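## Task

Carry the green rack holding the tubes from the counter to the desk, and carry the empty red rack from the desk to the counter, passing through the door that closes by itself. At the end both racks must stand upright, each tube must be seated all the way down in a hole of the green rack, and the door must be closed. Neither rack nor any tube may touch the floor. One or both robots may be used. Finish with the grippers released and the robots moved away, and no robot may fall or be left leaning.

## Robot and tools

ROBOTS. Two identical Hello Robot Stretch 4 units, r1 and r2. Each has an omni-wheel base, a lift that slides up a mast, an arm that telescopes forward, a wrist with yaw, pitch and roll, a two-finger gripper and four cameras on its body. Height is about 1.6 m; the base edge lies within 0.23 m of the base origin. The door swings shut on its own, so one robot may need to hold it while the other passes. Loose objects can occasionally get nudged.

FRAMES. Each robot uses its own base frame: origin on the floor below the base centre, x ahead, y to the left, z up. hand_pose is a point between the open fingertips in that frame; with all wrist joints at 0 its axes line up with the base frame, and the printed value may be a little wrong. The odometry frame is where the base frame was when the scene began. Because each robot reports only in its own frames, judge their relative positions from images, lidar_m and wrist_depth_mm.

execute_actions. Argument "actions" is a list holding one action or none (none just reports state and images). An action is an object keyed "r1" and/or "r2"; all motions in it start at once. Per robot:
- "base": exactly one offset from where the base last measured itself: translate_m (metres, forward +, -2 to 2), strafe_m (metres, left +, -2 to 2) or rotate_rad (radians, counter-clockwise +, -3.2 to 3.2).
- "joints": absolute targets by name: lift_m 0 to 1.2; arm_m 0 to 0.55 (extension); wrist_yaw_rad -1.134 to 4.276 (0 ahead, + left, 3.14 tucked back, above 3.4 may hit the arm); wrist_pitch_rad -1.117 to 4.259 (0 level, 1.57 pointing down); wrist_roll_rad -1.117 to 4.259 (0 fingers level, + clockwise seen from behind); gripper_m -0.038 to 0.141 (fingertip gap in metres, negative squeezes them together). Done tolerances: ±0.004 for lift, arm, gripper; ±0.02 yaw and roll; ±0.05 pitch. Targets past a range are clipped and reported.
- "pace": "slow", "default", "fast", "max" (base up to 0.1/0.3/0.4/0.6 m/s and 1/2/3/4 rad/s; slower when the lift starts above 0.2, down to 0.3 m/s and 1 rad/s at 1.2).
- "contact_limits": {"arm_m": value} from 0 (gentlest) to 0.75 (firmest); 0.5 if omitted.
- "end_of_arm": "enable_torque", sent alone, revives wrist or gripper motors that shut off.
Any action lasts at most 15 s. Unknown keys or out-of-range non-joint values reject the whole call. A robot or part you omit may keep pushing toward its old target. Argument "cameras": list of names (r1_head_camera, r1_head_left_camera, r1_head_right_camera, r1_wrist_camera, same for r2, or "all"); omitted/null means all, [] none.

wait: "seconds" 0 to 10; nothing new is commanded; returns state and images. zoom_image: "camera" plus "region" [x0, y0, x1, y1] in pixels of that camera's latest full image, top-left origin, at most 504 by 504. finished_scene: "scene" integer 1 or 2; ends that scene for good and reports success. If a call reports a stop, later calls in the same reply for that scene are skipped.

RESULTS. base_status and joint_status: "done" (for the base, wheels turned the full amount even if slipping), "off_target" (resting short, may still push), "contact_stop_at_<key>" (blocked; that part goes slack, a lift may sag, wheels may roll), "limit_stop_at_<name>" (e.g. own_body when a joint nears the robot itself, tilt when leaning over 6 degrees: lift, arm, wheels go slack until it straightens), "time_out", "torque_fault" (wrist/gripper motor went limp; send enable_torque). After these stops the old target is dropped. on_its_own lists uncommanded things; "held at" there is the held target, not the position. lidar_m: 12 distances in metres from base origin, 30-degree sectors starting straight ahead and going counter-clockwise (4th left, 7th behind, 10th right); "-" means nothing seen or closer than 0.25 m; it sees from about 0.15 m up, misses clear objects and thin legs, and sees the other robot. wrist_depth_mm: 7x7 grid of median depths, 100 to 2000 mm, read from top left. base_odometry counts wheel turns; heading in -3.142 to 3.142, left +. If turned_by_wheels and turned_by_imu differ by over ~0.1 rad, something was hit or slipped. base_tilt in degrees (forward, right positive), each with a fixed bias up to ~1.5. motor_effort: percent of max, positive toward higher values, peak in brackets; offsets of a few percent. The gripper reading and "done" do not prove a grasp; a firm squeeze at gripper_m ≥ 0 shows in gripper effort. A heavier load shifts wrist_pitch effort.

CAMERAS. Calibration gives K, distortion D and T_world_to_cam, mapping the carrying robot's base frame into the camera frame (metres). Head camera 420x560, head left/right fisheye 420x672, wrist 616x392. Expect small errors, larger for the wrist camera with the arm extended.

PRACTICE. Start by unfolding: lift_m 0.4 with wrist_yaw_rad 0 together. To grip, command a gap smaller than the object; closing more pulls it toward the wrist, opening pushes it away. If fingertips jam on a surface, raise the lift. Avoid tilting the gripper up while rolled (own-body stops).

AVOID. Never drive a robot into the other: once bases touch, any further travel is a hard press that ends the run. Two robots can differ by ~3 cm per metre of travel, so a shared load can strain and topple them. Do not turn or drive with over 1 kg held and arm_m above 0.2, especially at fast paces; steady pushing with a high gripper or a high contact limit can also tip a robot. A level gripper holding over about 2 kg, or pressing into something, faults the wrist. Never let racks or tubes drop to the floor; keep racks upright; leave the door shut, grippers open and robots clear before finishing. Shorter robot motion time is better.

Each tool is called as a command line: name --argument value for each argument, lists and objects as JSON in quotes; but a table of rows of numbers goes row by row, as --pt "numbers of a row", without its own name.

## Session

execute_actions --actions '[]'

Scene clock: 0.00 s.
r1.base_odometry: x=+0.000 y=+0.000 heading=+0.000 (m, m, rad; r1's odometry frame)
r1.turned_by_wheels: +0.000 (rad since the last result)
r1.turned_by_imu: +0.000 (rad since the last result)
r1.base_tilt: forward=+0.0 right=-0.1 (deg)
r1.lidar_m: 1.36 1.39 1.30 1.12 0.77 0.70 0.72 0.76 0.70 0.72 0.91 2.29
r1.base_status: not commanded
r1.joint_positions: lift_m=+0.264 arm_m=-0.001 wrist_yaw_rad=+3.096 wrist_pitch_rad=-0.015 wrist_roll_rad=-0.014 gripper_m=+0.057
r1.joint_status: not commanded
r1.motor_effort: lift_m=+19 arm_m=+0 wrist_yaw_rad=-1 wrist_pitch_rad=-6 wrist_roll_rad=+0 gripper_m=-3 wheel_0=+0 wheel_1=+0 wheel_2=+0 (%)
r1.hand_pose: x=-0.1143 y=+0.1006 z=+0.4463 quat_wxyz=(+0.023, +0.007, -0.007, +1.000) (m; r1's base frame)
r1.wrist_depth_mm: - 138 891 842 768 699 654 / - 130 878 831 759 699 654 / - 132 200 831 759 699 647 / 131 138 866 831 759 699 654 / 788 976 917 820 750 699 654 / 798 991 194 831 196 691 647 / 798 931 904 - 750 676 647
r2.base_odometry: x=+0.000 y=+0.000 heading=+0.000 (m, m, rad; r2's odometry frame)
r2.turned_by_wheels: +0.000 (rad since the last result)
r2.turned_by_imu: +0.000 (rad since the last result)
r2.base_tilt: forward=+0.1 right=-0.5 (deg)
r2.lidar_m: 2.38 1.59 0.90 0.74 0.75 0.82 0.69 0.66 0.79 1.46 1.76 2.08
r2.base_status: not commanded
r2.joint_positions: lift_m=+0.127 arm_m=+0.000 wrist_yaw_rad=+3.049 wrist_pitch_rad=+0.002 wrist_roll_rad=+0.020 gripper_m=+0.057
r2.joint_status: not commanded
r2.motor_effort: lift_m=+21 arm_m=+0 wrist_yaw_rad=+2 wrist_pitch_rad=-7 wrist_roll_rad=-1 gripper_m=+0 wheel_0=+0 wheel_1=+0 wheel_2=+0 (%)
r2.hand_pose: x=-0.1079 y=+0.1137 z=+0.3043 quat_wxyz=(+0.046, -0.001, +0.010, +0.999) (m; r2's base frame)
r2.wrist_depth_mm: - 143 842 917 976 946 741 / - 126 842 904 991 946 741 / 105 137 211 917 976 931 741 / 132 144 831 904 976 946 750 / 732 768 831 904 976 931 741 / 723 788 196 891 197 891 741 / 707 741 750 - 820 732 707
pictures: r1_head_camera, r1_head_left_camera, r1_head_right_camera, r1_wrist_camera, r2_head_camera, r2_head_left_camera, r2_head_right_camera, r2_wrist_camera
camera_calibration (this result's frames):
r1_wrist_camera: T_world_to_cam=[[0.0557361, 0.997708, 0.0383819, -0.121838], [-0.0236426, 0.0397497, -0.99893, 0.495046], [-0.998166, 0.054769, 0.0258039, 0.0944023], [0, 0, 0, 1]] pos_world=[0.112724, 0.0967102, 0.496756]
r2_wrist_camera: T_world_to_cam=[[0.0540674, 0.99852, -0.00588023, -0.095117], [0.0169563, -0.0068061, -0.999833, 0.358827], [-0.998393, 0.0539586, -0.0172992, 0.120503], [0, 0, 0, 1]] pos_world=[0.119368, 0.0909163, 0.360292]
Images, in order (width x height): r1_head_camera 420x560, r1_head_left_camera 420x672, r1_head_right_camera 420x672, r1_wrist_camera 616x392, r2_head_camera 420x560, r2_head_left_camera 420x672, r2_head_right_camera 420x672, r2_wrist_camera 616x392.

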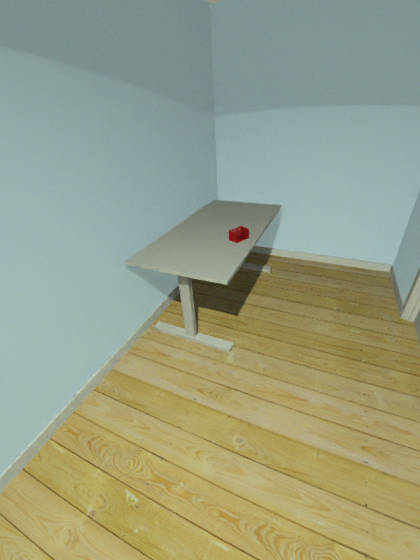

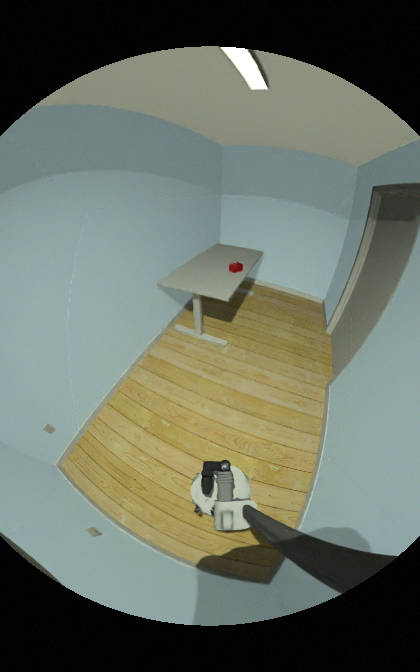

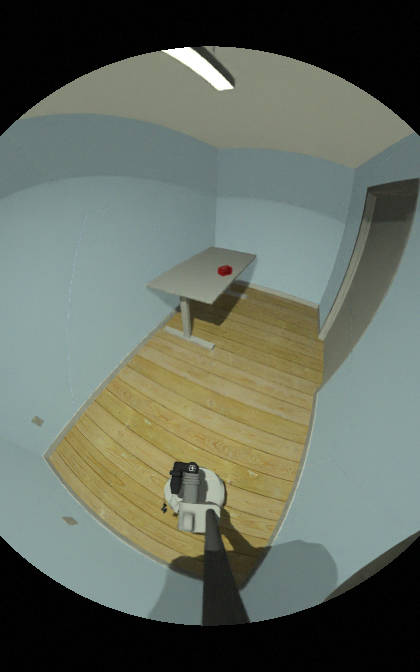

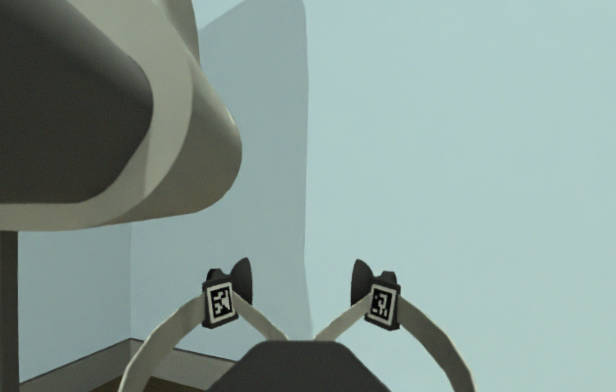

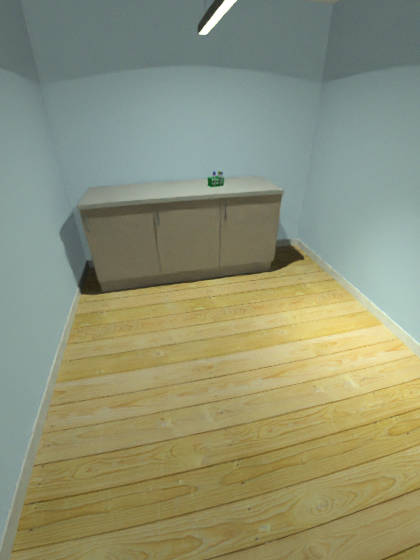

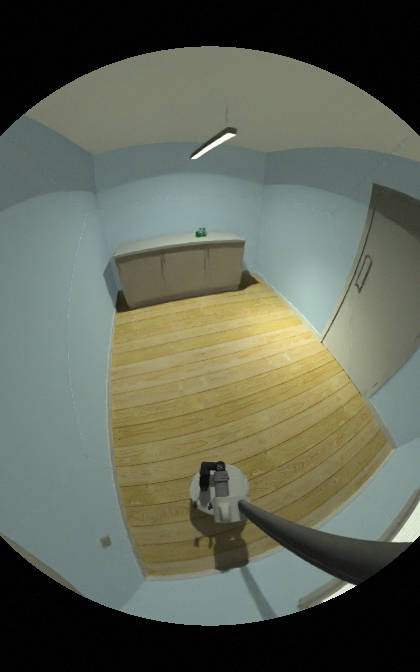

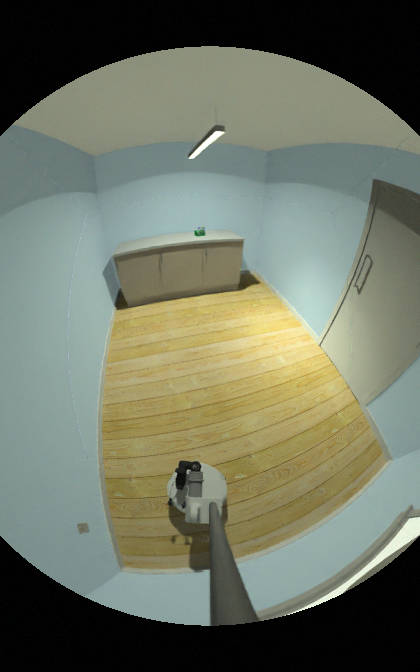

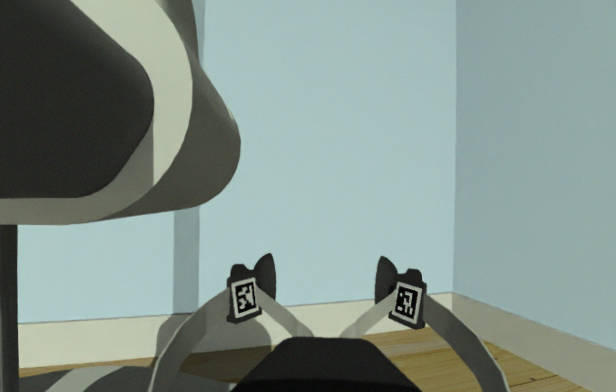

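zoom_image --camera "r1_head_camera" --region '[210, 210, 270, 260]'

zoom_image --camera "r2_head_camera" --region '[185, 155, 245, 205]'

Region (210, 210, 270, 260) of r1_head_camera's 420x560 image, scaled by 8.400, with more detail than that image has.

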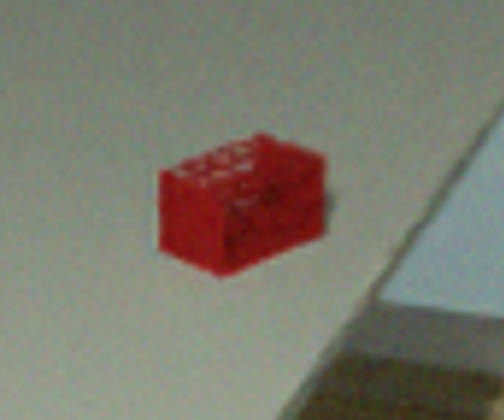

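Region (185, 155, 245, 205) of r2_head_camera's 420x560 image, scaled by 8.400, with more detail than that image has.

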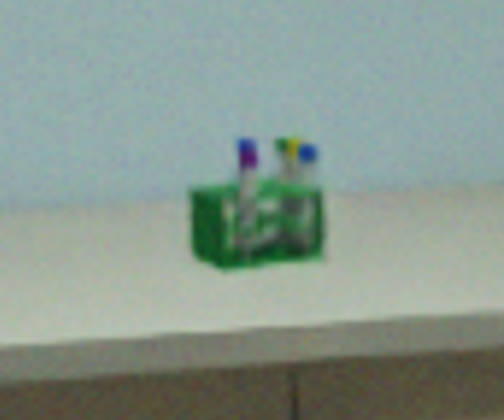

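execute_actions --actions '[{"r1":{"base":{"rotate_rad":-0.341},"pace":"fast"},"r2":{"base":{"rotate_rad":-0.087},"pace":"fast"}}]' --cameras '[]'

execute_actions --actions '[{"r1":{"base":{"translate_m":1.44},"joints":{"lift_m":0.82,"wrist_yaw_rad":0,"wrist_pitch_rad":0.3,"wrist_roll_rad":0,"gripper_m":0.141},"pace":"fast"},"r2":{"base":{"translate_m":1.95},"joints":{"lift_m":0.95,"wrist_yaw_rad":0,"wrist_pitch_rad":0.3,"wrist_roll_rad":0,"gripper_m":0.141},"pace":"fast"}}]' --cameras '["r2_head_camera"]'

execute_actions --actions '[{"r1":{"base":{"rotate_rad":0.98},"pace":"fast"},"r2":{"base":{"rotate_rad":0.49},"pace":"fast"}}]' --cameras '["r1_head_camera","r1_wrist_camera","r2_head_camera","r2_wrist_camera"]'

Scene clock: 19.40 s.
r1.base_odometry: x=+0.000 y=+0.000 heading=-0.341 (m, m, rad; r1's odometry frame)
r1.turned_by_wheels: -0.341 (rad since the last result)
r1.turned_by_imu: -0.347 (rad since the last result)
r1.base_tilt: forward=+0.1 right=+0.0 (deg)
r1.lidar_m: 1.52 1.36 1.33 1.29 0.94 0.73 0.70 0.75 0.72 0.70 0.76 1.11
r1.base_status: done
r1.joint_positions: lift_m=+0.264 arm_m=-0.001 wrist_yaw_rad=+3.096 wrist_pitch_rad=-0.015 wrist_roll_rad=-0.014 gripper_m=+0.057
r1.joint_status: not commanded
r1.motor_effort: lift_m=+19(20) arm_m=+0(0) wrist_yaw_rad=+0(0) wrist_pitch_rad=-6(6) wrist_roll_rad=-1(1) gripper_m=-2(2) wheel_0=+1(7) wheel_1=+1(8) wheel_2=+0(6) (%)
r1.hand_pose: x=-0.1143 y=+0.1006 z=+0.4463 quat_wxyz=(+0.023, +0.007, -0.007, +1.000) (m; r1's base frame)
r1.wrist_depth_mm: - 138 831 820 809 820 809 / - 130 809 820 820 809 798 / - 131 200 820 809 809 798 / 131 138 820 809 809 798 809 / 820 831 820 809 798 809 798 / 831 820 194 820 196 820 798 / 820 798 809 - 798 809 798
r2.base_odometry: x=+0.000 y=+0.000 heading=-0.087 (m, m, rad; r2's odometry frame)
r2.turned_by_wheels: -0.087 (rad since the last result)
r2.turned_by_imu: -0.084 (rad since the last result)
r2.base_tilt: forward=+0.1 right=-0.6 (deg)
r2.lidar_m: 2.39 1.84 0.96 0.75 0.76 0.84 0.71 0.66 0.75 1.25 1.78 1.98
r2.base_status: done
r2.joint_positions: lift_m=+0.127 arm_m=+0.000 wrist_yaw_rad=+3.049 wrist_pitch_rad=+0.002 wrist_roll_rad=+0.020 gripper_m=+0.057
r2.joint_status: not commanded
r2.motor_effort: lift_m=+21(21) arm_m=-1(1) wrist_yaw_rad=+2(2) wrist_pitch_rad=-7(7) wrist_roll_rad=-1(1) gripper_m=-2(7) wheel_0=+0(6) wheel_1=+0(6) wheel_2=+0(6) (%)
r2.hand_pose: x=-0.1079 y=+0.1137 z=+0.3043 quat_wxyz=(+0.046, -0.001, +0.010, +0.999) (m; r2's base frame)
r2.wrist_depth_mm: - 143 842 946 1060 891 707 / - 127 854 946 1060 878 707 / 104 137 211 931 1060 891 699 / 132 144 842 931 1042 878 715 / 715 778 831 960 1042 866 723 / 723 788 196 917 196 831 699 / 707 741 750 - 831 732 691
pictures: none
No camera images: the call's "cameras" was empty. Leave "cameras" out to get every camera's image.

Scene clock: 25.63 s.
r1.base_odometry: x=+1.357 y=-0.481 heading=-0.341 (m, m, rad; r1's odometry frame)
r1.turned_by_wheels: +0.000 (rad since the last result)
r1.turned_by_imu: +0.002 (rad since the last result)
r1.base_tilt: forward=+0.1 right=+0.0 (deg)
r1.lidar_m: 1.10 0.50 0.38 0.37 0.41 1.88 2.15 1.10 0.83 0.83 0.96 1.30
r1.base_status: done
r1.joint_positions: lift_m=+0.820 arm_m=-0.001 wrist_yaw_rad=+0.000 wrist_pitch_rad=+0.302 wrist_roll_rad=+0.000 gripper_m=+0.141
r1.joint_status: all done
r1.motor_effort: lift_m=+21(26) arm_m=+0(0) wrist_yaw_rad=-1(7) wrist_pitch_rad=-6(7) wrist_roll_rad=+0(3) gripper_m=+1(0) wheel_0=+0(8) wheel_1=+0(7) wheel_2=+2(14) (%)
r1.hand_pose: x=+0.4453 y=-0.0874 z=+0.9122 quat_wxyz=(+0.989, +0.000, +0.151, +0.000) (m; r1's base frame)
r1.wrist_depth_mm: 1308 1281 1281 1229 1229 1205 1160 / 1336 1308 1336 1336 1281 1229 1182 / 1430 1430 1366 1366 1336 1336 1182 / 976 976 1430 1430 1397 1366 1182 / 668 1537 1576 1499 1464 1464 1205 / 1160 1160 1537 1537 1499 1430 1160 / 1281 1229 1397 - 1336 1336 1138
r2.base_odometry: x=+1.943 y=-0.169 heading=-0.087 (m, m, rad; r2's odometry frame)
r2.turned_by_wheels: +0.000 (rad since the last result)
r2.turned_by_imu: +0.002 (rad since the last result)
r2.base_tilt: forward=+0.1 right=-0.6 (deg)
r2.lidar_m: 0.55 0.54 0.62 1.01 1.42 1.59 2.52 2.49 1.40 1.15 1.13 0.70
r2.base_status: done
r2.joint_positions: lift_m=+0.950 arm_m=+0.000 wrist_yaw_rad=+0.000 wrist_pitch_rad=+0.302 wrist_roll_rad=+0.000 gripper_m=+0.141
r2.joint_status: all done
r2.motor_effort: lift_m=+23(24) arm_m=-1(0) wrist_yaw_rad=+1(4) wrist_pitch_rad=-7(6) wrist_roll_rad=-2(2) gripper_m=+0(2) wheel_0=-1(5) wheel_1=-1(7) wheel_2=+0(12) (%)
r2.hand_pose: x=+0.4467 y=-0.0874 z=+1.0421 quat_wxyz=(+0.989, +0.000, +0.151, +0.000) (m; r2's base frame)
r2.wrist_depth_mm: 798 854 917 960 1025 1138 991 / 831 878 946 1042 1098 1138 1025 / 866 904 991 1060 1160 1229 1042 / 683 707 809 820 1138 1281 1060 / 530 535 549 564 564 1255 1078 / 399 407 427 466 508 198 1060 / 407 433 480 - 603 1336 1098
pictures: r2_head_camera
Images, in order (width x height): r2_head_camera 420x560.

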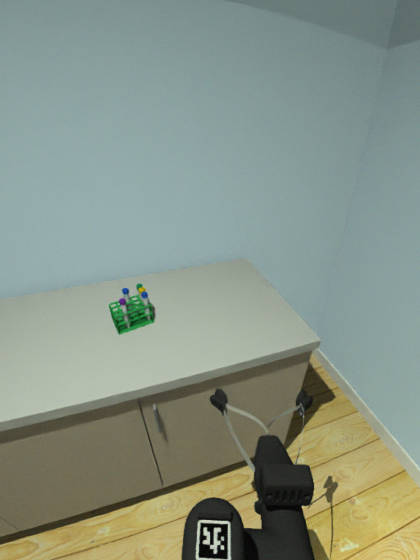

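Scene clock: 27.27 s.
r1.base_odometry: x=+1.357 y=-0.481 heading=+0.639 (m, m, rad; r1's odometry frame)
r1.turned_by_wheels: +0.979 (rad since the last result)
r1.turned_by_imu: +0.999 (rad since the last result)
r1.base_tilt: forward=+0.1 right=+0.0 (deg)
r1.lidar_m: 0.39 0.37 0.39 1.71 2.16 1.20 0.86 0.83 0.95 1.20 1.34 0.54
r1.base_status: done
r1.joint_positions: lift_m=+0.820 arm_m=-0.001 wrist_yaw_rad=+0.000 wrist_pitch_rad=+0.302 wrist_roll_rad=+0.000 gripper_m=+0.141
r1.joint_status: not commanded
r1.motor_effort: lift_m=+20(21) arm_m=+0(0) wrist_yaw_rad=+0(1) wrist_pitch_rad=-6(6) wrist_roll_rad=+1(0) gripper_m=+1(1) wheel_0=-3(8) wheel_1=-3(8) wheel_2=-2(12) (%)
r1.hand_pose: x=+0.4453 y=-0.0874 z=+0.9123 quat_wxyz=(+0.989, +0.000, +0.150, +0.000) (m; r1's base frame)
r1.wrist_depth_mm: 759 842 931 1042 1205 1366 1182 / 798 854 960 1118 1255 1430 1229 / 809 904 1008 1160 1336 1499 1281 / 831 904 991 1008 1008 991 1008 / 661 668 676 676 683 676 668 / 500 455 459 459 462 466 559 / 404 402 424 - 407 439 1281
r2.base_odometry: x=+1.943 y=-0.169 heading=+0.403 (m, m, rad; r2's odometry frame)
r2.turned_by_wheels: +0.490 (rad since the last result)
r2.turned_by_imu: +0.482 (rad since the last result)
r2.base_tilt: forward=+0.1 right=-0.6 (deg)
r2.lidar_m: 0.55 0.63 0.95 1.40 1.56 2.38 2.53 1.41 1.15 1.14 0.72 0.58
r2.base_status: done
r2.joint_positions: lift_m=+0.950 arm_m=+0.000 wrist_yaw_rad=+0.000 wrist_pitch_rad=+0.302 wrist_roll_rad=+0.000 gripper_m=+0.141
r2.joint_status: not commanded
r2.motor_effort: lift_m=+23(23) arm_m=-1(1) wrist_yaw_rad=+2(2) wrist_pitch_rad=-6(6) wrist_roll_rad=-2(2) gripper_m=-2(1) wheel_0=+1(4) wheel_1=+0(5) wheel_2=+0(8) (%)
r2.hand_pose: x=+0.4467 y=-0.0874 z=+1.0421 quat_wxyz=(+0.989, +0.000, +0.151, +0.000) (m; r2's base frame)
r2.wrist_depth_mm: 1025 960 931 891 842 831 778 / 1060 1025 976 946 904 854 831 / 1118 1078 1008 960 931 904 854 / 768 798 809 683 759 854 878 / 535 535 549 559 559 574 580 / 473 439 407 421 387 198 424 / 525 488 462 - 387 370 359
pictures: r1_head_camera, r1_wrist_camera, r2_head_camera, r2_wrist_camera
camera_calibration (this result's frames):
r1_wrist_camera: T_world_to_cam=[[-0.00135363, -0.999643, 0.0266974, -0.121861], [-0.287623, -0.0251801, -0.957413, 1.05521], [0.957743, -0.00897476, -0.287486, 0.0604735], [0, 0, 0, 1]] pos_world=[0.245419, -0.0947049, 1.03091]
r2_wrist_camera: T_world_to_cam=[[0.0410475, -0.999156, 0.00172329, -0.0966172], [-0.312276, -0.0144673, -0.949881, 1.18012], [0.949104, 0.0384521, -0.312606, 0.134307], [0, 0, 0, 1]] pos_world=[0.245018, -0.0846268, 1.16313]
Images, in order (width x height): r1_head_camera 420x560, r1_wrist_camera 616x392, r2_head_camera 420x560, r2_wrist_camera 616x392.

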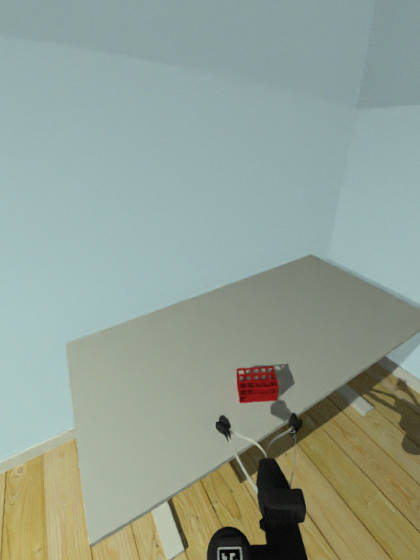

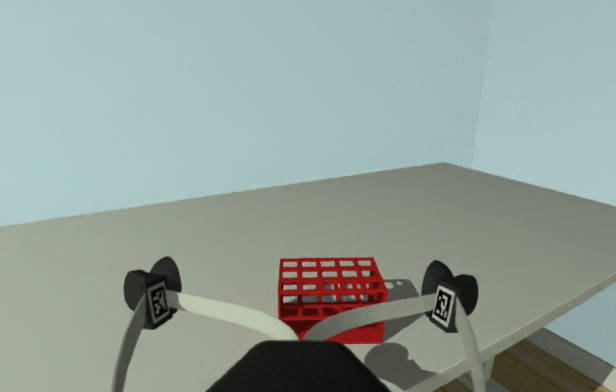

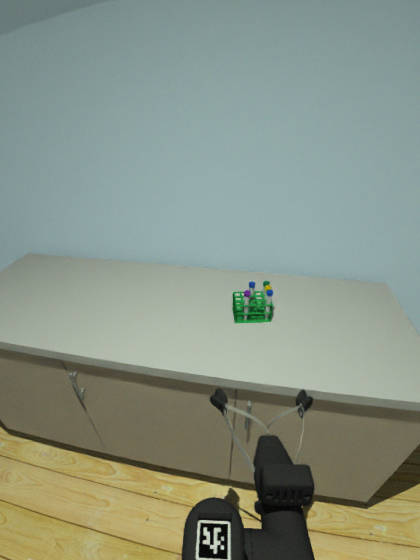

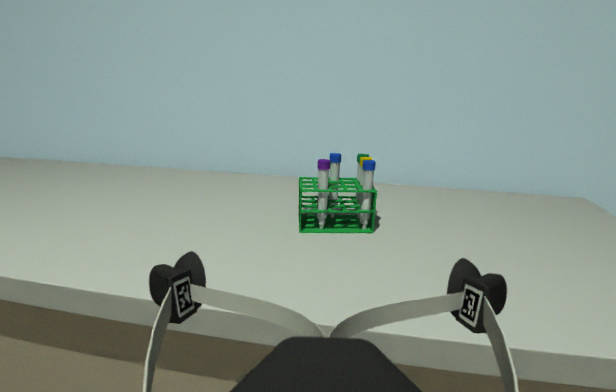

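execute_actions --actions '[{"r1":{"base":{"strafe_m":-0.034},"joints":{"lift_m":0.665,"arm_m":0.03}},"r2":{"base":{"translate_m":0.2},"joints":{"lift_m":0.845}}}]' --cameras '[]'

execute_actions --actions '[{"r1":{"joints":{"arm_m":0.11}},"r2":{"base":{"strafe_m":-0.016},"joints":{"arm_m":0.09}}}]' --cameras '["r1_wrist_camera","r2_wrist_camera"]'

Scene clock: 37.40 s.
r1.base_odometry: x=+1.378 y=-0.508 heading=+0.639 (m, m, rad; r1's odometry frame)
r1.turned_by_wheels: +0.000 (rad since the last result)
r1.turned_by_imu: +0.001 (rad since the last result)
r1.base_tilt: forward=+0.1 right=+0.0 (deg)
r1.lidar_m: 0.41 0.38 0.41 1.76 2.18 1.16 0.83 0.82 0.95 1.19 1.58 0.56
r1.base_status: done
r1.joint_positions: lift_m=+0.665 arm_m=+0.029 wrist_yaw_rad=+0.000 wrist_pitch_rad=+0.302 wrist_roll_rad=+0.000 gripper_m=+0.141
r1.joint_status: all done
r1.motor_effort: lift_m=+17(20) arm_m=+6(6) wrist_yaw_rad=-2(1) wrist_pitch_rad=-5(6) wrist_roll_rad=+1(0) gripper_m=+1(1) wheel_0=+1(9) wheel_1=-1(9) wheel_2=+0(2) (%)
r1.hand_pose: x=+0.4754 y=-0.0874 z=+0.7576 quat_wxyz=(+0.989, +0.000, +0.150, +0.000) (m; r1's base frame)
r1.wrist_depth_mm: 759 842 917 1042 1205 1308 1182 / 768 866 976 1098 1255 1397 1182 / 798 866 946 976 960 960 1138 / 492 492 455 413 496 500 504 / 329 332 334 336 336 375 1229 / 247 227 236 264 289 1078 1281 / 202 208 234 - 1138 1118 1160
r2.base_odometry: x=+2.127 y=-0.091 heading=+0.403 (m, m, rad; r2's odometry frame)
r2.turned_by_wheels: +0.000 (rad since the last result)
r2.turned_by_imu: +0.001 (rad since the last result)
r2.base_tilt: forward=+0.0 right=-0.6 (deg)
r2.lidar_m: 0.35 0.42 0.63 1.38 1.53 2.37 2.72 1.51 1.17 1.16 0.48 0.37
r2.base_status: done
r2.joint_positions: lift_m=+0.845 arm_m=+0.000 wrist_yaw_rad=+0.000 wrist_pitch_rad=+0.302 wrist_roll_rad=+0.000 gripper_m=+0.141
r2.joint_status: all done
r2.motor_effort: lift_m=+18(22) arm_m=-1(0) wrist_yaw_rad=+2(2) wrist_pitch_rad=-6(6) wrist_roll_rad=-2(2) gripper_m=+2(1) wheel_0=+0(4) wheel_1=+1(4) wheel_2=+0(6) (%)
r2.hand_pose: x=+0.4467 y=-0.0874 z=+0.9376 quat_wxyz=(+0.989, +0.000, +0.151, +0.000) (m; r2's base frame)
r2.wrist_depth_mm: 809 778 741 715 683 661 627 / 854 809 778 741 707 683 661 / 842 831 788 449 676 715 683 / 452 459 469 430 436 496 504 / 309 315 320 324 327 334 332 / 234 225 219 244 224 197 247 / 202 193 194 - 204 198 202
pictures: none
No camera images: the call's "cameras" was empty. Leave "cameras" out to get every camera's image.

Scene clock: 38.63 s.
r1.base_odometry: x=+1.378 y=-0.508 heading=+0.639 (m, m, rad; r1's odometry frame)
r1.turned_by_wheels: +0.000 (rad since the last result)
r1.turned_by_imu: +0.000 (rad since the last result)
r1.base_tilt: forward=+0.0 right=+0.0 (deg)
r1.lidar_m: 0.41 0.38 0.39 1.72 2.19 1.16 0.83 0.83 0.92 1.17 1.58 0.62
r1.base_status: not commanded
r1.joint_positions: lift_m=+0.665 arm_m=+0.109 wrist_yaw_rad=+0.000 wrist_pitch_rad=+0.302 wrist_roll_rad=+0.000 gripper_m=+0.141
r1.joint_status: all done
r1.motor_effort: lift_m=+17(17) arm_m=+6(7) wrist_yaw_rad=-1(2) wrist_pitch_rad=-5(6) wrist_roll_rad=+1(1) gripper_m=+0(1) wheel_0=+1(1) wheel_1=-1(1) wheel_2=+0(0) (%)
r1.hand_pose: x=+0.5554 y=-0.0874 z=+0.7576 quat_wxyz=(+0.989, +0.000, +0.150, +0.000) (m; r1's base frame)
r1.wrist_depth_mm: 699 778 854 976 1118 1255 1138 / 723 788 891 1025 1182 1336 1182 / 732 809 878 931 946 976 1118 / 484 488 449 455 452 500 500 / 327 332 314 327 319 332 334 / 247 226 229 254 229 252 1205 / 201 200 209 - 219 1078 1160
r2.base_odometry: x=+2.133 y=-0.106 heading=+0.403 (m, m, rad; r2's odometry frame)
r2.turned_by_wheels: +0.000 (rad since the last result)
r2.turned_by_imu: +0.001 (rad since the last result)
r2.base_tilt: forward=+0.1 right=-0.6 (deg)
r2.lidar_m: 0.35 0.39 0.60 1.38 1.56 2.38 2.72 1.46 1.16 1.15 0.46 0.37
r2.base_status: done
r2.joint_positions: lift_m=+0.845 arm_m=+0.089 wrist_yaw_rad=+0.000 wrist_pitch_rad=+0.302 wrist_roll_rad=+0.000 gripper_m=+0.141
r2.joint_status: all done
r2.motor_effort: lift_m=+17(17) arm_m=+6(7) wrist_yaw_rad=+2(3) wrist_pitch_rad=-7(7) wrist_roll_rad=-2(2) gripper_m=-1(1) wheel_0=+1(7) wheel_1=+1(5) wheel_2=+0(0) (%)
r2.hand_pose: x=+0.5353 y=-0.0874 z=+0.9376 quat_wxyz=(+0.989, +0.000, +0.151, +0.000) (m; r2's base frame)
r2.wrist_depth_mm: 707 683 654 627 603 580 554 / 741 723 676 654 627 603 574 / 768 732 723 364 627 634 603 / 452 459 462 384 373 496 504 / 306 312 320 320 325 329 332 / 232 225 218 243 222 198 247 / 190 190 193 - 204 196 200
pictures: r1_wrist_camera, r2_wrist_camera
camera_calibration (this result's frames):
r1_wrist_camera: T_world_to_cam=[[-0.00136409, -0.999643, 0.0266974, -0.117579], [-0.287573, -0.0251775, -0.957428, 0.93875], [0.957758, -0.00898346, -0.287436, -0.0894444], [0, 0, 0, 1]] pos_world=[0.355465, -0.0947056, 0.876215]
r2_wrist_camera: T_world_to_cam=[[0.0410898, -0.999154, 0.00172277, -0.100085], [-0.312286, -0.0144804, -0.949878, 1.10852], [0.949099, 0.0384923, -0.312617, 0.0175402], [0, 0, 0, 1]] pos_world=[0.333639, -0.0846237, 1.05861]
Images, in order (width x height): r1_wrist_camera 616x392, r2_wrist_camera 616x392.

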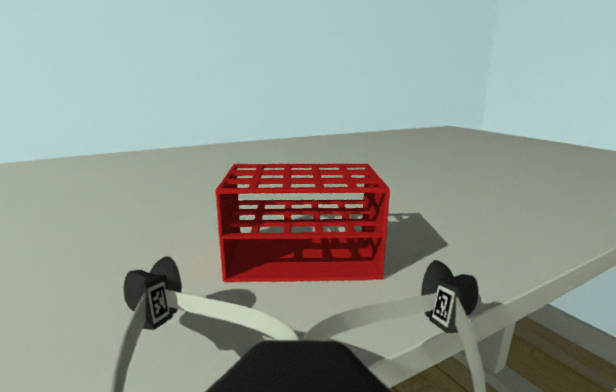

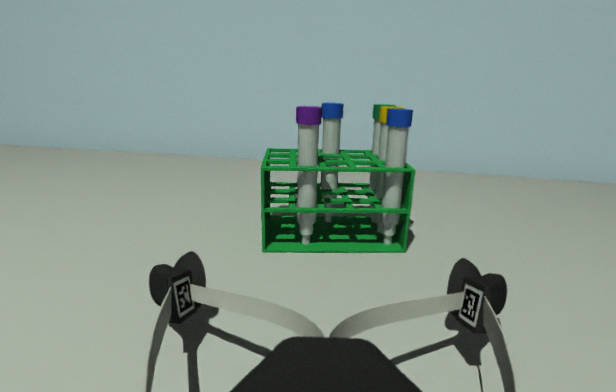

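execute_actions --actions '[{"r1":{"joints":{"arm_m":0.195},"pace":"slow"},"r2":{"base":{"strafe_m":-0.007},"joints":{"arm_m":0.207},"pace":"slow"}}]' --cameras '["r1_wrist_camera","r2_wrist_camera"]'

Scene clock: 46.17 s.
r1.base_odometry: x=+1.378 y=-0.508 heading=+0.639 (m, m, rad; r1's odometry frame)
r1.turned_by_wheels: +0.000 (rad since the last result)
r1.turned_by_imu: +0.001 (rad since the last result)
r1.base_tilt: forward=+0.1 right=+0.0 (deg)
r1.lidar_m: 0.42 0.38 0.42 1.73 2.18 1.16 0.83 0.83 0.94 1.19 1.58 0.57
r1.base_status: not commanded
r1.joint_positions: lift_m=+0.665 arm_m=+0.194 wrist_yaw_rad=+0.000 wrist_pitch_rad=+0.302 wrist_roll_rad=+0.000 gripper_m=+0.141
r1.joint_status: all done
r1.motor_effort: lift_m=+17(17) arm_m=+6(6) wrist_yaw_rad=-1(1) wrist_pitch_rad=-6(6) wrist_roll_rad=+0(0) gripper_m=+0(1) wheel_0=+1(1) wheel_1=+0(1) wheel_2=+0(0) (%)
r1.hand_pose: x=+0.6403 y=-0.0874 z=+0.7576 quat_wxyz=(+0.989, +0.000, +0.150, +0.000) (m; r1's base frame)
r1.wrist_depth_mm: 640 715 788 891 1025 1205 1098 / 668 741 820 946 1078 1255 1160 / 691 750 831 917 931 960 1078 / 488 488 492 492 492 496 496 / 325 330 217 231 217 332 334 / 244 224 200 224 196 228 248 / 200 199 200 - 202 200 203
r2.base_odometry: x=+2.136 y=-0.112 heading=+0.403 (m, m, rad; r2's odometry frame)
r2.turned_by_wheels: +0.000 (rad since the last result)
r2.turned_by_imu: +0.001 (rad since the last result)
r2.base_tilt: forward=+0.1 right=-0.5 (deg)
r2.lidar_m: 0.36 0.41 0.63 1.39 1.54 2.41 2.73 1.46 1.16 1.15 0.47 0.37
r2.base_status: done
r2.joint_positions: lift_m=+0.845 arm_m=+0.206 wrist_yaw_rad=+0.000 wrist_pitch_rad=+0.302 wrist_roll_rad=+0.000 gripper_m=+0.141
r2.joint_status: all done
r2.motor_effort: lift_m=+17(17) arm_m=+6(5) wrist_yaw_rad=+2(2) wrist_pitch_rad=-6(6) wrist_roll_rad=-2(2) gripper_m=-3(0) wheel_0=+0(4) wheel_1=-2(4) wheel_2=+0(3) (%)
r2.hand_pose: x=+0.6523 y=-0.0874 z=+0.9376 quat_wxyz=(+0.989, +0.000, +0.151, +0.000) (m; r2's base frame)
r2.wrist_depth_mm: 591 569 535 521 500 480 462 / 615 591 559 544 517 500 484 / 640 627 585 236 239 517 500 / 445 455 466 195 200 488 508 / 306 309 245 219 222 325 329 / 231 224 198 200 209 198 246 / 190 189 191 - 203 195 199
pictures: r1_wrist_camera, r2_wrist_camera
camera_calibration (this result's frames):
r1_wrist_camera: T_world_to_cam=[[-0.00137243, -0.999643, 0.0266974, -0.117461], [-0.287573, -0.0251751, -0.957428, 0.963184], [0.957758, -0.00899146, -0.287436, -0.170822], [0, 0, 0, 1]] pos_world=[0.440431, -0.0947062, 0.876215]
r2_wrist_camera: T_world_to_cam=[[0.0409773, -0.999159, 0.00172263, -0.104849], [-0.312288, -0.0144451, -0.949878, 1.14505], [0.949103, 0.0383855, -0.312617, -0.0934844], [0, 0, 0, 1]] pos_world=[0.450607, -0.084632, 1.05861]
Images, in order (width x height): r1_wrist_camera 616x392, r2_wrist_camera 616x392.

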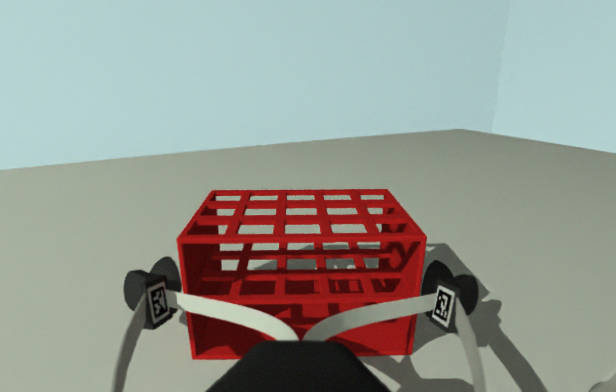

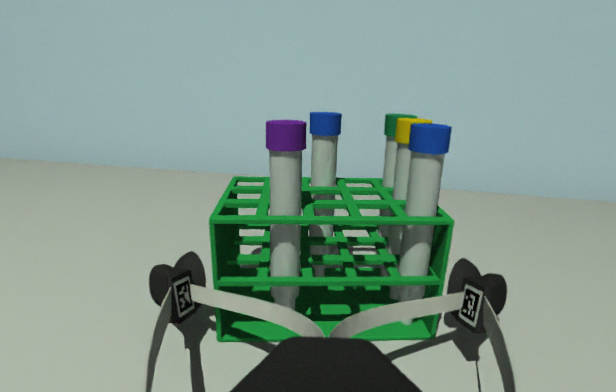

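execute_actions --actions '[{"r1":{"joints":{"gripper_m":0.08},"pace":"slow"},"r2":{"joints":{"gripper_m":0.08,"arm_m":0.215},"pace":"slow"}}]' --cameras '["r1_wrist_camera","r2_wrist_camera"]'

execute_actions --actions '[{"r1":{"joints":{"lift_m":0.74},"pace":"slow"},"r2":{"joints":{"lift_m":0.91},"pace":"slow"}}]' --cameras '["r1_wrist_camera","r2_wrist_camera","r1_head_right_camera","r2_head_right_camera"]'

Scene clock: 52.13 s.
r1.base_odometry: x=+1.378 y=-0.508 heading=+0.639 (m, m, rad; r1's odometry frame)
r1.turned_by_wheels: +0.000 (rad since the last result)
r1.turned_by_imu: +0.001 (rad since the last result)
r1.base_tilt: forward=+0.1 right=+0.0 (deg)
r1.lidar_m: 0.40 0.39 0.40 1.72 2.18 1.17 0.83 0.81 0.95 1.18 1.57 0.60
r1.base_status: not commanded
r1.joint_positions: lift_m=+0.665 arm_m=+0.194 wrist_yaw_rad=+0.000 wrist_pitch_rad=+0.303 wrist_roll_rad=+0.000 gripper_m=+0.080
r1.joint_status: all done
r1.motor_effort: lift_m=+17(17) arm_m=+6(6) wrist_yaw_rad=-2(0) wrist_pitch_rad=-8(8) wrist_roll_rad=+1(1) gripper_m=-22(22) wheel_0=+1(1) wheel_1=+0(1) wheel_2=+0(0) (%)
r1.hand_pose: x=+0.6403 y=-0.0874 z=+0.7574 quat_wxyz=(+0.989, +0.000, +0.151, +0.000) (m; r1's base frame)
r1.wrist_depth_mm: 654 707 788 904 1025 1205 1098 / 668 741 820 931 1078 1255 1118 / 691 750 809 931 946 946 1098 / 488 484 488 488 492 492 496 / 324 329 208 223 211 332 330 / 246 182 204 218 198 226 248 / 200 198 193 - 193 199 202
r2.base_odometry: x=+2.136 y=-0.112 heading=+0.403 (m, m, rad; r2's odometry frame)
r2.turned_by_wheels: +0.000 (rad since the last result)
r2.turned_by_imu: +0.002 (rad since the last result)
r2.base_tilt: forward=+0.0 right=-0.6 (deg)
r2.lidar_m: 0.36 0.41 0.61 1.39 1.55 2.39 2.71 1.45 1.17 1.14 0.47 0.37
r2.base_status: not commanded
r2.joint_positions: lift_m=+0.845 arm_m=+0.214 wrist_yaw_rad=+0.000 wrist_pitch_rad=+0.303 wrist_roll_rad=+0.000 gripper_m=+0.080
r2.joint_status: all done
r2.motor_effort: lift_m=+17(17) arm_m=+6(6) wrist_yaw_rad=+2(2) wrist_pitch_rad=-10(10) wrist_roll_rad=-2(2) gripper_m=-25(23) wheel_0=+0(0) wheel_1=-2(2) wheel_2=+0(0) (%)
r2.hand_pose: x=+0.6602 y=-0.0874 z=+0.9373 quat_wxyz=(+0.989, +0.000, +0.151, +0.000) (m; r2's base frame)
r2.wrist_depth_mm: 580 554 535 512 488 473 455 / 609 591 559 535 512 492 477 / 640 615 580 216 224 500 492 / 445 449 421 194 200 484 504 / 303 307 236 209 190 306 327 / 230 214 187 210 204 180 244 / 188 187 191 - 186 194 186
pictures: r1_wrist_camera, r2_wrist_camera
camera_calibration (this result's frames):
r1_wrist_camera: T_world_to_cam=[[-0.00135731, -0.999643, 0.0266985, -0.117467], [-0.288258, -0.0251741, -0.957222, 0.963263], [0.957552, -0.0089953, -0.288121, -0.170176], [0, 0, 0, 1]] pos_world=[0.440461, -0.0947065, 0.876161]
r2_wrist_camera: T_world_to_cam=[[0.0409796, -0.999159, 0.0016772, -0.105131], [-0.313347, -0.0144455, -0.949529, 1.1476], [0.948754, 0.0383857, -0.313676, -0.0998642], [0, 0, 0, 1]] pos_world=[0.458651, -0.084632, 1.05853]
Images, in order (width x height): r1_wrist_camera 616x392, r2_wrist_camera 616x392.

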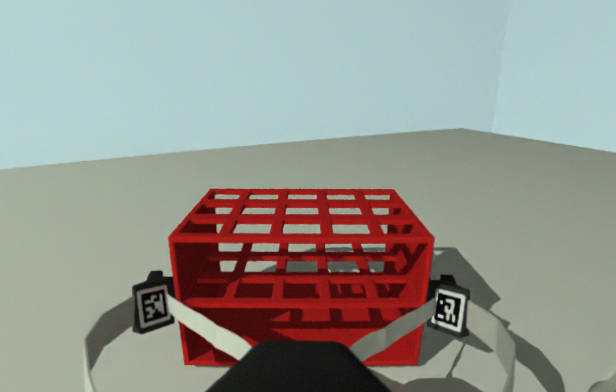

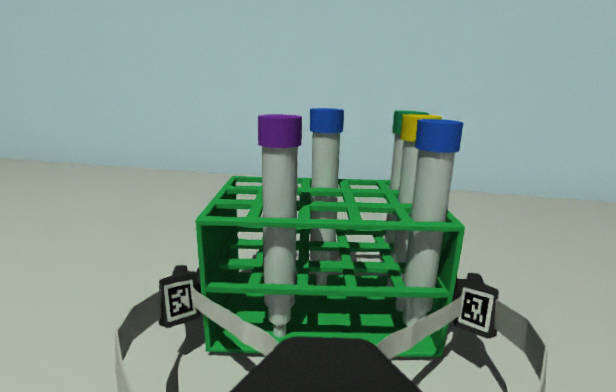

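Scene clock: 53.63 s.
r1.base_odometry: x=+1.378 y=-0.508 heading=+0.639 (m, m, rad; r1's odometry frame)
r1.turned_by_wheels: +0.000 (rad since the last result)
r1.turned_by_imu: +0.000 (rad since the last result)
r1.base_tilt: forward=+0.1 right=+0.0 (deg)
r1.lidar_m: 0.42 0.37 0.41 1.75 2.18 1.17 0.84 0.83 0.93 1.20 1.57 0.56
r1.base_status: not commanded
r1.joint_positions: lift_m=+0.740 arm_m=+0.194 wrist_yaw_rad=+0.000 wrist_pitch_rad=+0.303 wrist_roll_rad=+0.000 gripper_m=+0.080
r1.joint_status: all done
r1.motor_effort: lift_m=+22(27) arm_m=+6(6) wrist_yaw_rad=+0(0) wrist_pitch_rad=-8(8) wrist_roll_rad=+0(0) gripper_m=-22(22) wheel_0=+1(1) wheel_1=-1(0) wheel_2=+0(0) (%)
r1.hand_pose: x=+0.6403 y=-0.0874 z=+0.8319 quat_wxyz=(+0.989, +0.000, +0.151, +0.000) (m; r1's base frame)
r1.wrist_depth_mm: 647 707 798 878 1025 1182 1098 / 676 741 820 931 1060 1255 1138 / 691 768 878 991 1118 1281 1138 / 691 723 732 732 732 732 741 / 488 488 208 223 210 492 496 / 366 182 204 219 198 338 370 / 297 296 198 - 276 298 301
r2.base_odometry: x=+2.136 y=-0.112 heading=+0.403 (m, m, rad; r2's odometry frame)
r2.turned_by_wheels: +0.000 (rad since the last result)
r2.turned_by_imu: +0.000 (rad since the last result)
r2.base_tilt: forward=+0.2 right=-0.6 (deg)
r2.lidar_m: 0.36 0.41 0.60 1.41 1.56 2.37 2.71 1.46 1.16 1.13 0.46 0.37
r2.base_status: not commanded
r2.joint_positions: lift_m=+0.910 arm_m=+0.214 wrist_yaw_rad=+0.000 wrist_pitch_rad=+0.303 wrist_roll_rad=+0.000 gripper_m=+0.080
r2.joint_status: all done
r2.motor_effort: lift_m=+24(26) arm_m=+6(6) wrist_yaw_rad=+2(2) wrist_pitch_rad=-10(10) wrist_roll_rad=-2(1) gripper_m=-23(23) wheel_0=+0(0) wheel_1=-2(2) wheel_2=+0(0) (%)
r2.hand_pose: x=+0.6602 y=-0.0874 z=+1.0017 quat_wxyz=(+0.989, +0.000, +0.151, +0.000) (m; r2's base frame)
r2.wrist_depth_mm: 580 559 525 512 488 466 455 / 609 585 554 539 512 492 473 / 647 621 585 217 224 508 496 / 647 621 597 193 200 525 512 / 439 449 236 209 190 442 469 / 332 310 187 209 203 180 351 / 273 271 266 - 201 282 282
pictures: r1_head_right_camera, r1_wrist_camera, r2_head_right_camera, r2_wrist_camera
camera_calibration (this result's frames):
r1_wrist_camera: T_world_to_cam=[[-0.00135396, -0.999643, 0.0266987, -0.119459], [-0.28838, -0.0251741, -0.957185, 1.03465], [0.957515, -0.00899536, -0.288243, -0.148569], [0, 0, 0, 1]] pos_world=[0.440467, -0.0947065, 0.950714]
r2_wrist_camera: T_world_to_cam=[[0.0409798, -0.999159, 0.0016707, -0.105233], [-0.313498, -0.0144455, -0.949479, 1.20876], [0.948704, 0.0383857, -0.313826, -0.0794806], [0, 0, 0, 1]] pos_world=[0.45866, -0.084632, 1.12293]
Images, in order (width x height): r1_head_right_camera 420x672, r1_wrist_camera 616x392, r2_head_right_camera 420x672, r2_wrist_camera 616x392.

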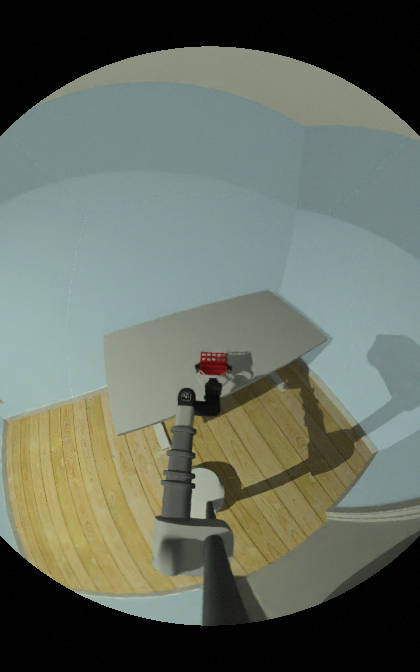

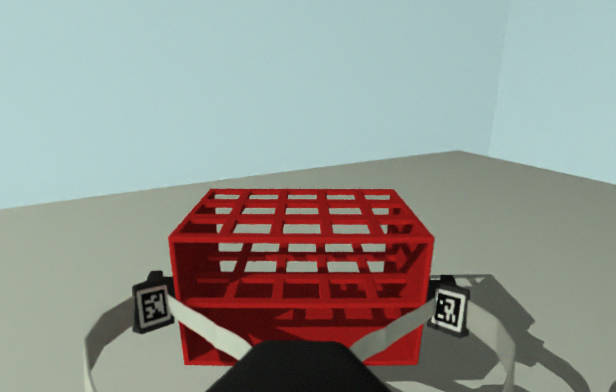

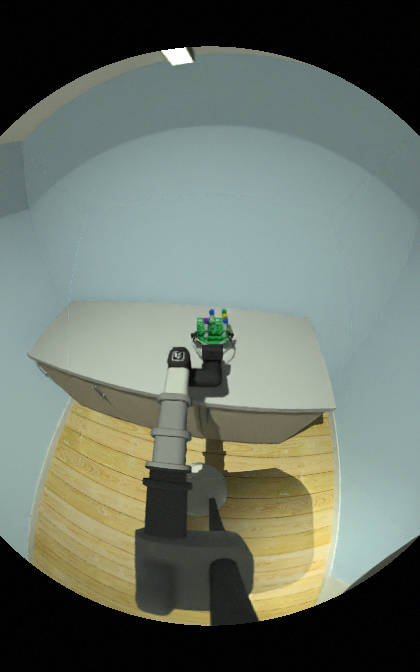

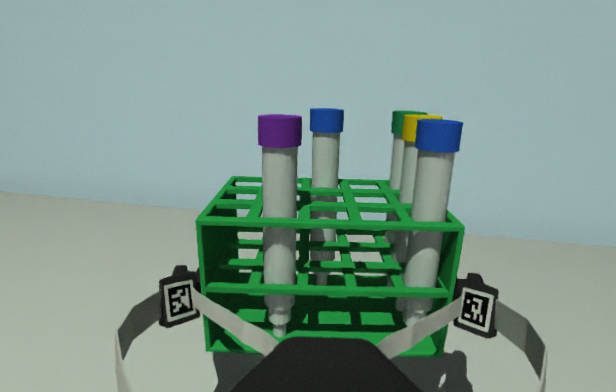

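execute_actions --actions '[{"r1":{"base":{"rotate_rad":0.46},"joints":{"arm_m":0,"lift_m":0.76}},"r2":{"base":{"rotate_rad":-2.03},"joints":{"arm_m":0.0},"pace":"slow"}}]' --cameras '["r2_head_camera"]'

execute_actions --actions '[{"r1":{"base":{"translate_m":-0.5}},"r2":{"base":{"strafe_m":-0.9}}}]' --cameras '["r1_head_left_camera","r2_head_camera","r2_wrist_camera"]'

Scene clock: 68.10 s.
r1.base_odometry: x=+1.378 y=-0.508 heading=+1.098 (m, m, rad; r1's odometry frame)
r1.turned_by_wheels: +0.460 (rad since the last result)
r1.turned_by_imu: +0.469 (rad since the last result)
r1.base_tilt: forward=+0.1 right=+0.0 (deg)
r1.lidar_m: 0.39 0.39 1.63 2.18 1.23 0.86 0.83 0.92 1.11 1.57 0.58 0.41
r1.base_status: done
r1.joint_positions: lift_m=+0.760 arm_m=+0.001 wrist_yaw_rad=+0.000 wrist_pitch_rad=+0.303 wrist_roll_rad=+0.000 gripper_m=+0.080
r1.joint_status: all done
r1.motor_effort: lift_m=+22(20) arm_m=-5(7) wrist_yaw_rad=-1(2) wrist_pitch_rad=-9(9) wrist_roll_rad=+0(0) gripper_m=-23(23) wheel_0=-2(8) wheel_1=+0(6) wheel_2=-3(10) (%)
r1.hand_pose: x=+0.4472 y=-0.0874 z=+0.8519 quat_wxyz=(+0.989, +0.000, +0.151, +0.000) (m; r1's base frame)
r1.wrist_depth_mm: 842 854 866 878 878 904 917 / 866 891 904 917 917 931 946 / 891 917 931 931 960 976 991 / 960 960 788 798 798 798 809 / 1008 535 208 223 209 544 539 / 413 182 204 218 198 370 404 / 325 324 198 - 301 325 330
r2.base_odometry: x=+2.136 y=-0.112 heading=-1.627 (m, m, rad; r2's odometry frame)
r2.turned_by_wheels: -2.030 (rad since the last result)
r2.turned_by_imu: -1.993 (rad since the last result)
r2.base_tilt: forward=+0.1 right=-0.6 (deg)
r2.lidar_m: 0.38 1.15 0.45 0.36 0.35 0.42 0.69 1.42 1.62 2.67 2.62 0.41
r2.base_status: done
r2.joint_positions: lift_m=+0.910 arm_m=+0.001 wrist_yaw_rad=+0.000 wrist_pitch_rad=+0.304 wrist_roll_rad=+0.000 gripper_m=+0.080
r2.joint_status: all done
r2.motor_effort: lift_m=+24(25) arm_m=-6(7) wrist_yaw_rad=+3(1) wrist_pitch_rad=-10(11) wrist_roll_rad=-1(1) gripper_m=-26(28) wheel_0=-1(6) wheel_1=+0(4) wheel_2=-1(4) (%)
r2.hand_pose: x=+0.4475 y=-0.0875 z=+1.0017 quat_wxyz=(+0.989, +0.000, +0.151, +0.000) (m; r2's base frame)
r2.wrist_depth_mm: 788 831 854 917 991 1060 1118 / 798 842 917 960 1042 1078 1205 / 842 904 946 216 223 1138 1281 / 891 931 960 195 200 1205 1366 / 931 976 236 210 190 1308 1430 / 960 991 187 210 202 180 1576 / 991 1078 1138 - 201 1430 1499
pictures: r2_head_camera
Images, in order (width x height): r2_head_camera 420x560.

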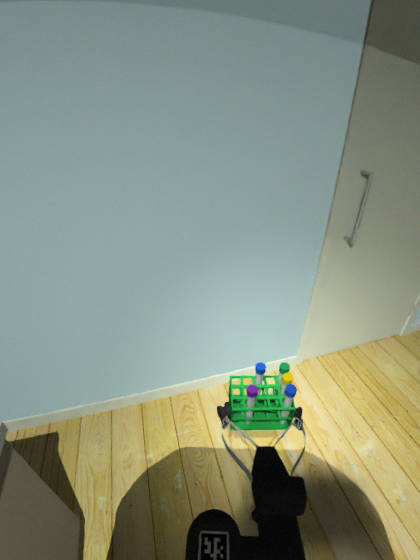

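Scene clock: 72.43 s.
r1.base_odometry: x=+1.150 y=-0.954 heading=+1.098 (m, m, rad; r1's odometry frame)
r1.turned_by_wheels: +0.000 (rad since the last result)
r1.turned_by_imu: +0.000 (rad since the last result)
r1.base_tilt: forward=+0.1 right=+0.0 (deg)
r1.lidar_m: 0.41 1.75 2.26 1.53 0.49 0.33 0.40 0.39 0.55 1.06 1.34 0.93
r1.base_status: done
r1.joint_positions: lift_m=+0.760 arm_m=+0.001 wrist_yaw_rad=+0.000 wrist_pitch_rad=+0.303 wrist_roll_rad=+0.000 gripper_m=+0.080
r1.joint_status: not commanded
r1.motor_effort: lift_m=+22(22) arm_m=-5(5) wrist_yaw_rad=-3(2) wrist_pitch_rad=-9(9) wrist_roll_rad=+0(1) gripper_m=-22(23) wheel_0=-2(5) wheel_1=-1(6) wheel_2=+1(11) (%)
r1.hand_pose: x=+0.4472 y=-0.0874 z=+0.8519 quat_wxyz=(+0.989, +0.000, +0.151, +0.000) (m; r1's base frame)
r1.wrist_depth_mm: 1281 1308 1281 1336 1308 1366 1366 / 1336 1336 1336 1397 1430 1430 1464 / 1397 1430 1397 1430 1464 1430 1464 / 1430 1464 798 798 809 809 809 / 1499 1537 207 222 209 1661 1661 / 1576 182 204 218 198 1430 1537 / 1255 1229 198 - 1160 1281 1255
r2.base_odometry: x=+1.237 y=-0.061 heading=-1.627 (m, m, rad; r2's odometry frame)
r2.turned_by_wheels: +0.000 (rad since the last result)
r2.turned_by_imu: +0.002 (rad since the last result)
r2.base_tilt: forward=+0.1 right=-0.6 (deg)
r2.lidar_m: 0.41 1.42 1.48 1.20 1.19 1.36 1.14 1.14 1.31 1.85 1.84 0.42
r2.base_status: done
r2.joint_positions: lift_m=+0.910 arm_m=+0.001 wrist_yaw_rad=+0.000 wrist_pitch_rad=+0.304 wrist_roll_rad=+0.000 gripper_m=+0.080
r2.joint_status: not commanded
r2.motor_effort: lift_m=+23(24) arm_m=-6(6) wrist_yaw_rad=+2(2) wrist_pitch_rad=-11(10) wrist_roll_rad=-2(2) gripper_m=-24(24) wheel_0=-2(7) wheel_1=+0(8) wheel_2=-1(3) (%)
r2.hand_pose: x=+0.4475 y=-0.0874 z=+1.0018 quat_wxyz=(+0.988, +0.000, +0.151, +0.000) (m; r2's base frame)
r2.wrist_depth_mm: 991 1060 1118 1182 1255 1336 1430 / 1025 1098 1160 1229 1336 1430 1499 / 1078 1160 1229 217 228 1464 1618 / 1118 1182 1229 193 201 1576 1708 / 1182 1229 235 209 199 1708 1708 / 1229 1308 187 211 203 180 1756 / 1281 1366 1430 - 201 1537 1464
pictures: r1_head_left_camera, r2_head_camera, r2_wrist_camera
camera_calibration (this result's frames):
r2_wrist_camera: T_world_to_cam=[[0.040876, -0.999163, 0.00167082, -0.0964989], [-0.313657, -0.0144194, -0.949427, 1.14218], [0.948656, 0.0382847, -0.313984, 0.122527], [0, 0, 0, 1]] pos_world=[0.245961, -0.0846394, 1.12305]
Images, in order (width x height): r1_head_left_camera 420x672, r2_head_camera 420x560, r2_wrist_camera 616x392.

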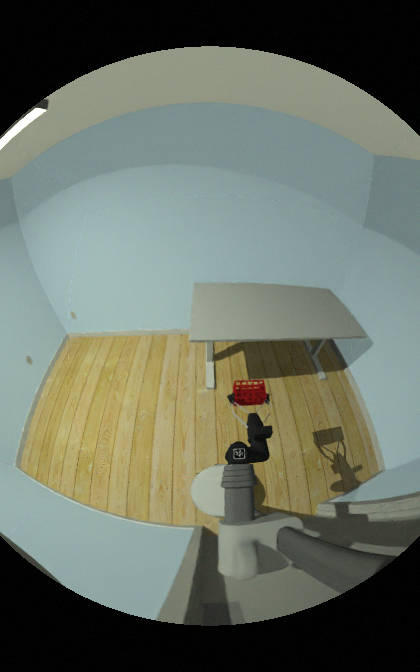

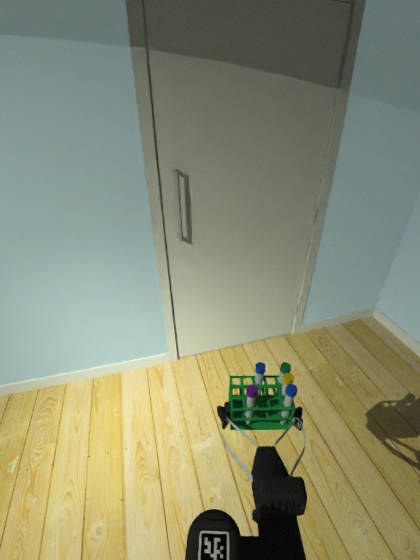

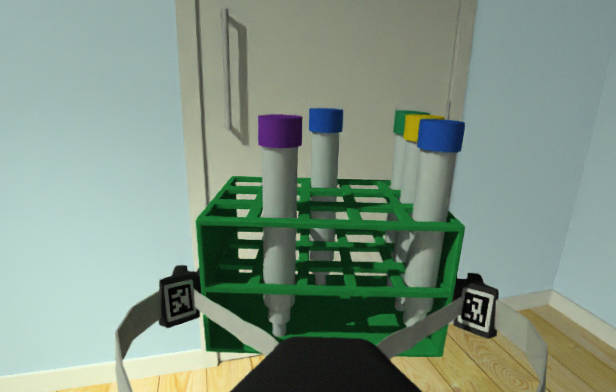

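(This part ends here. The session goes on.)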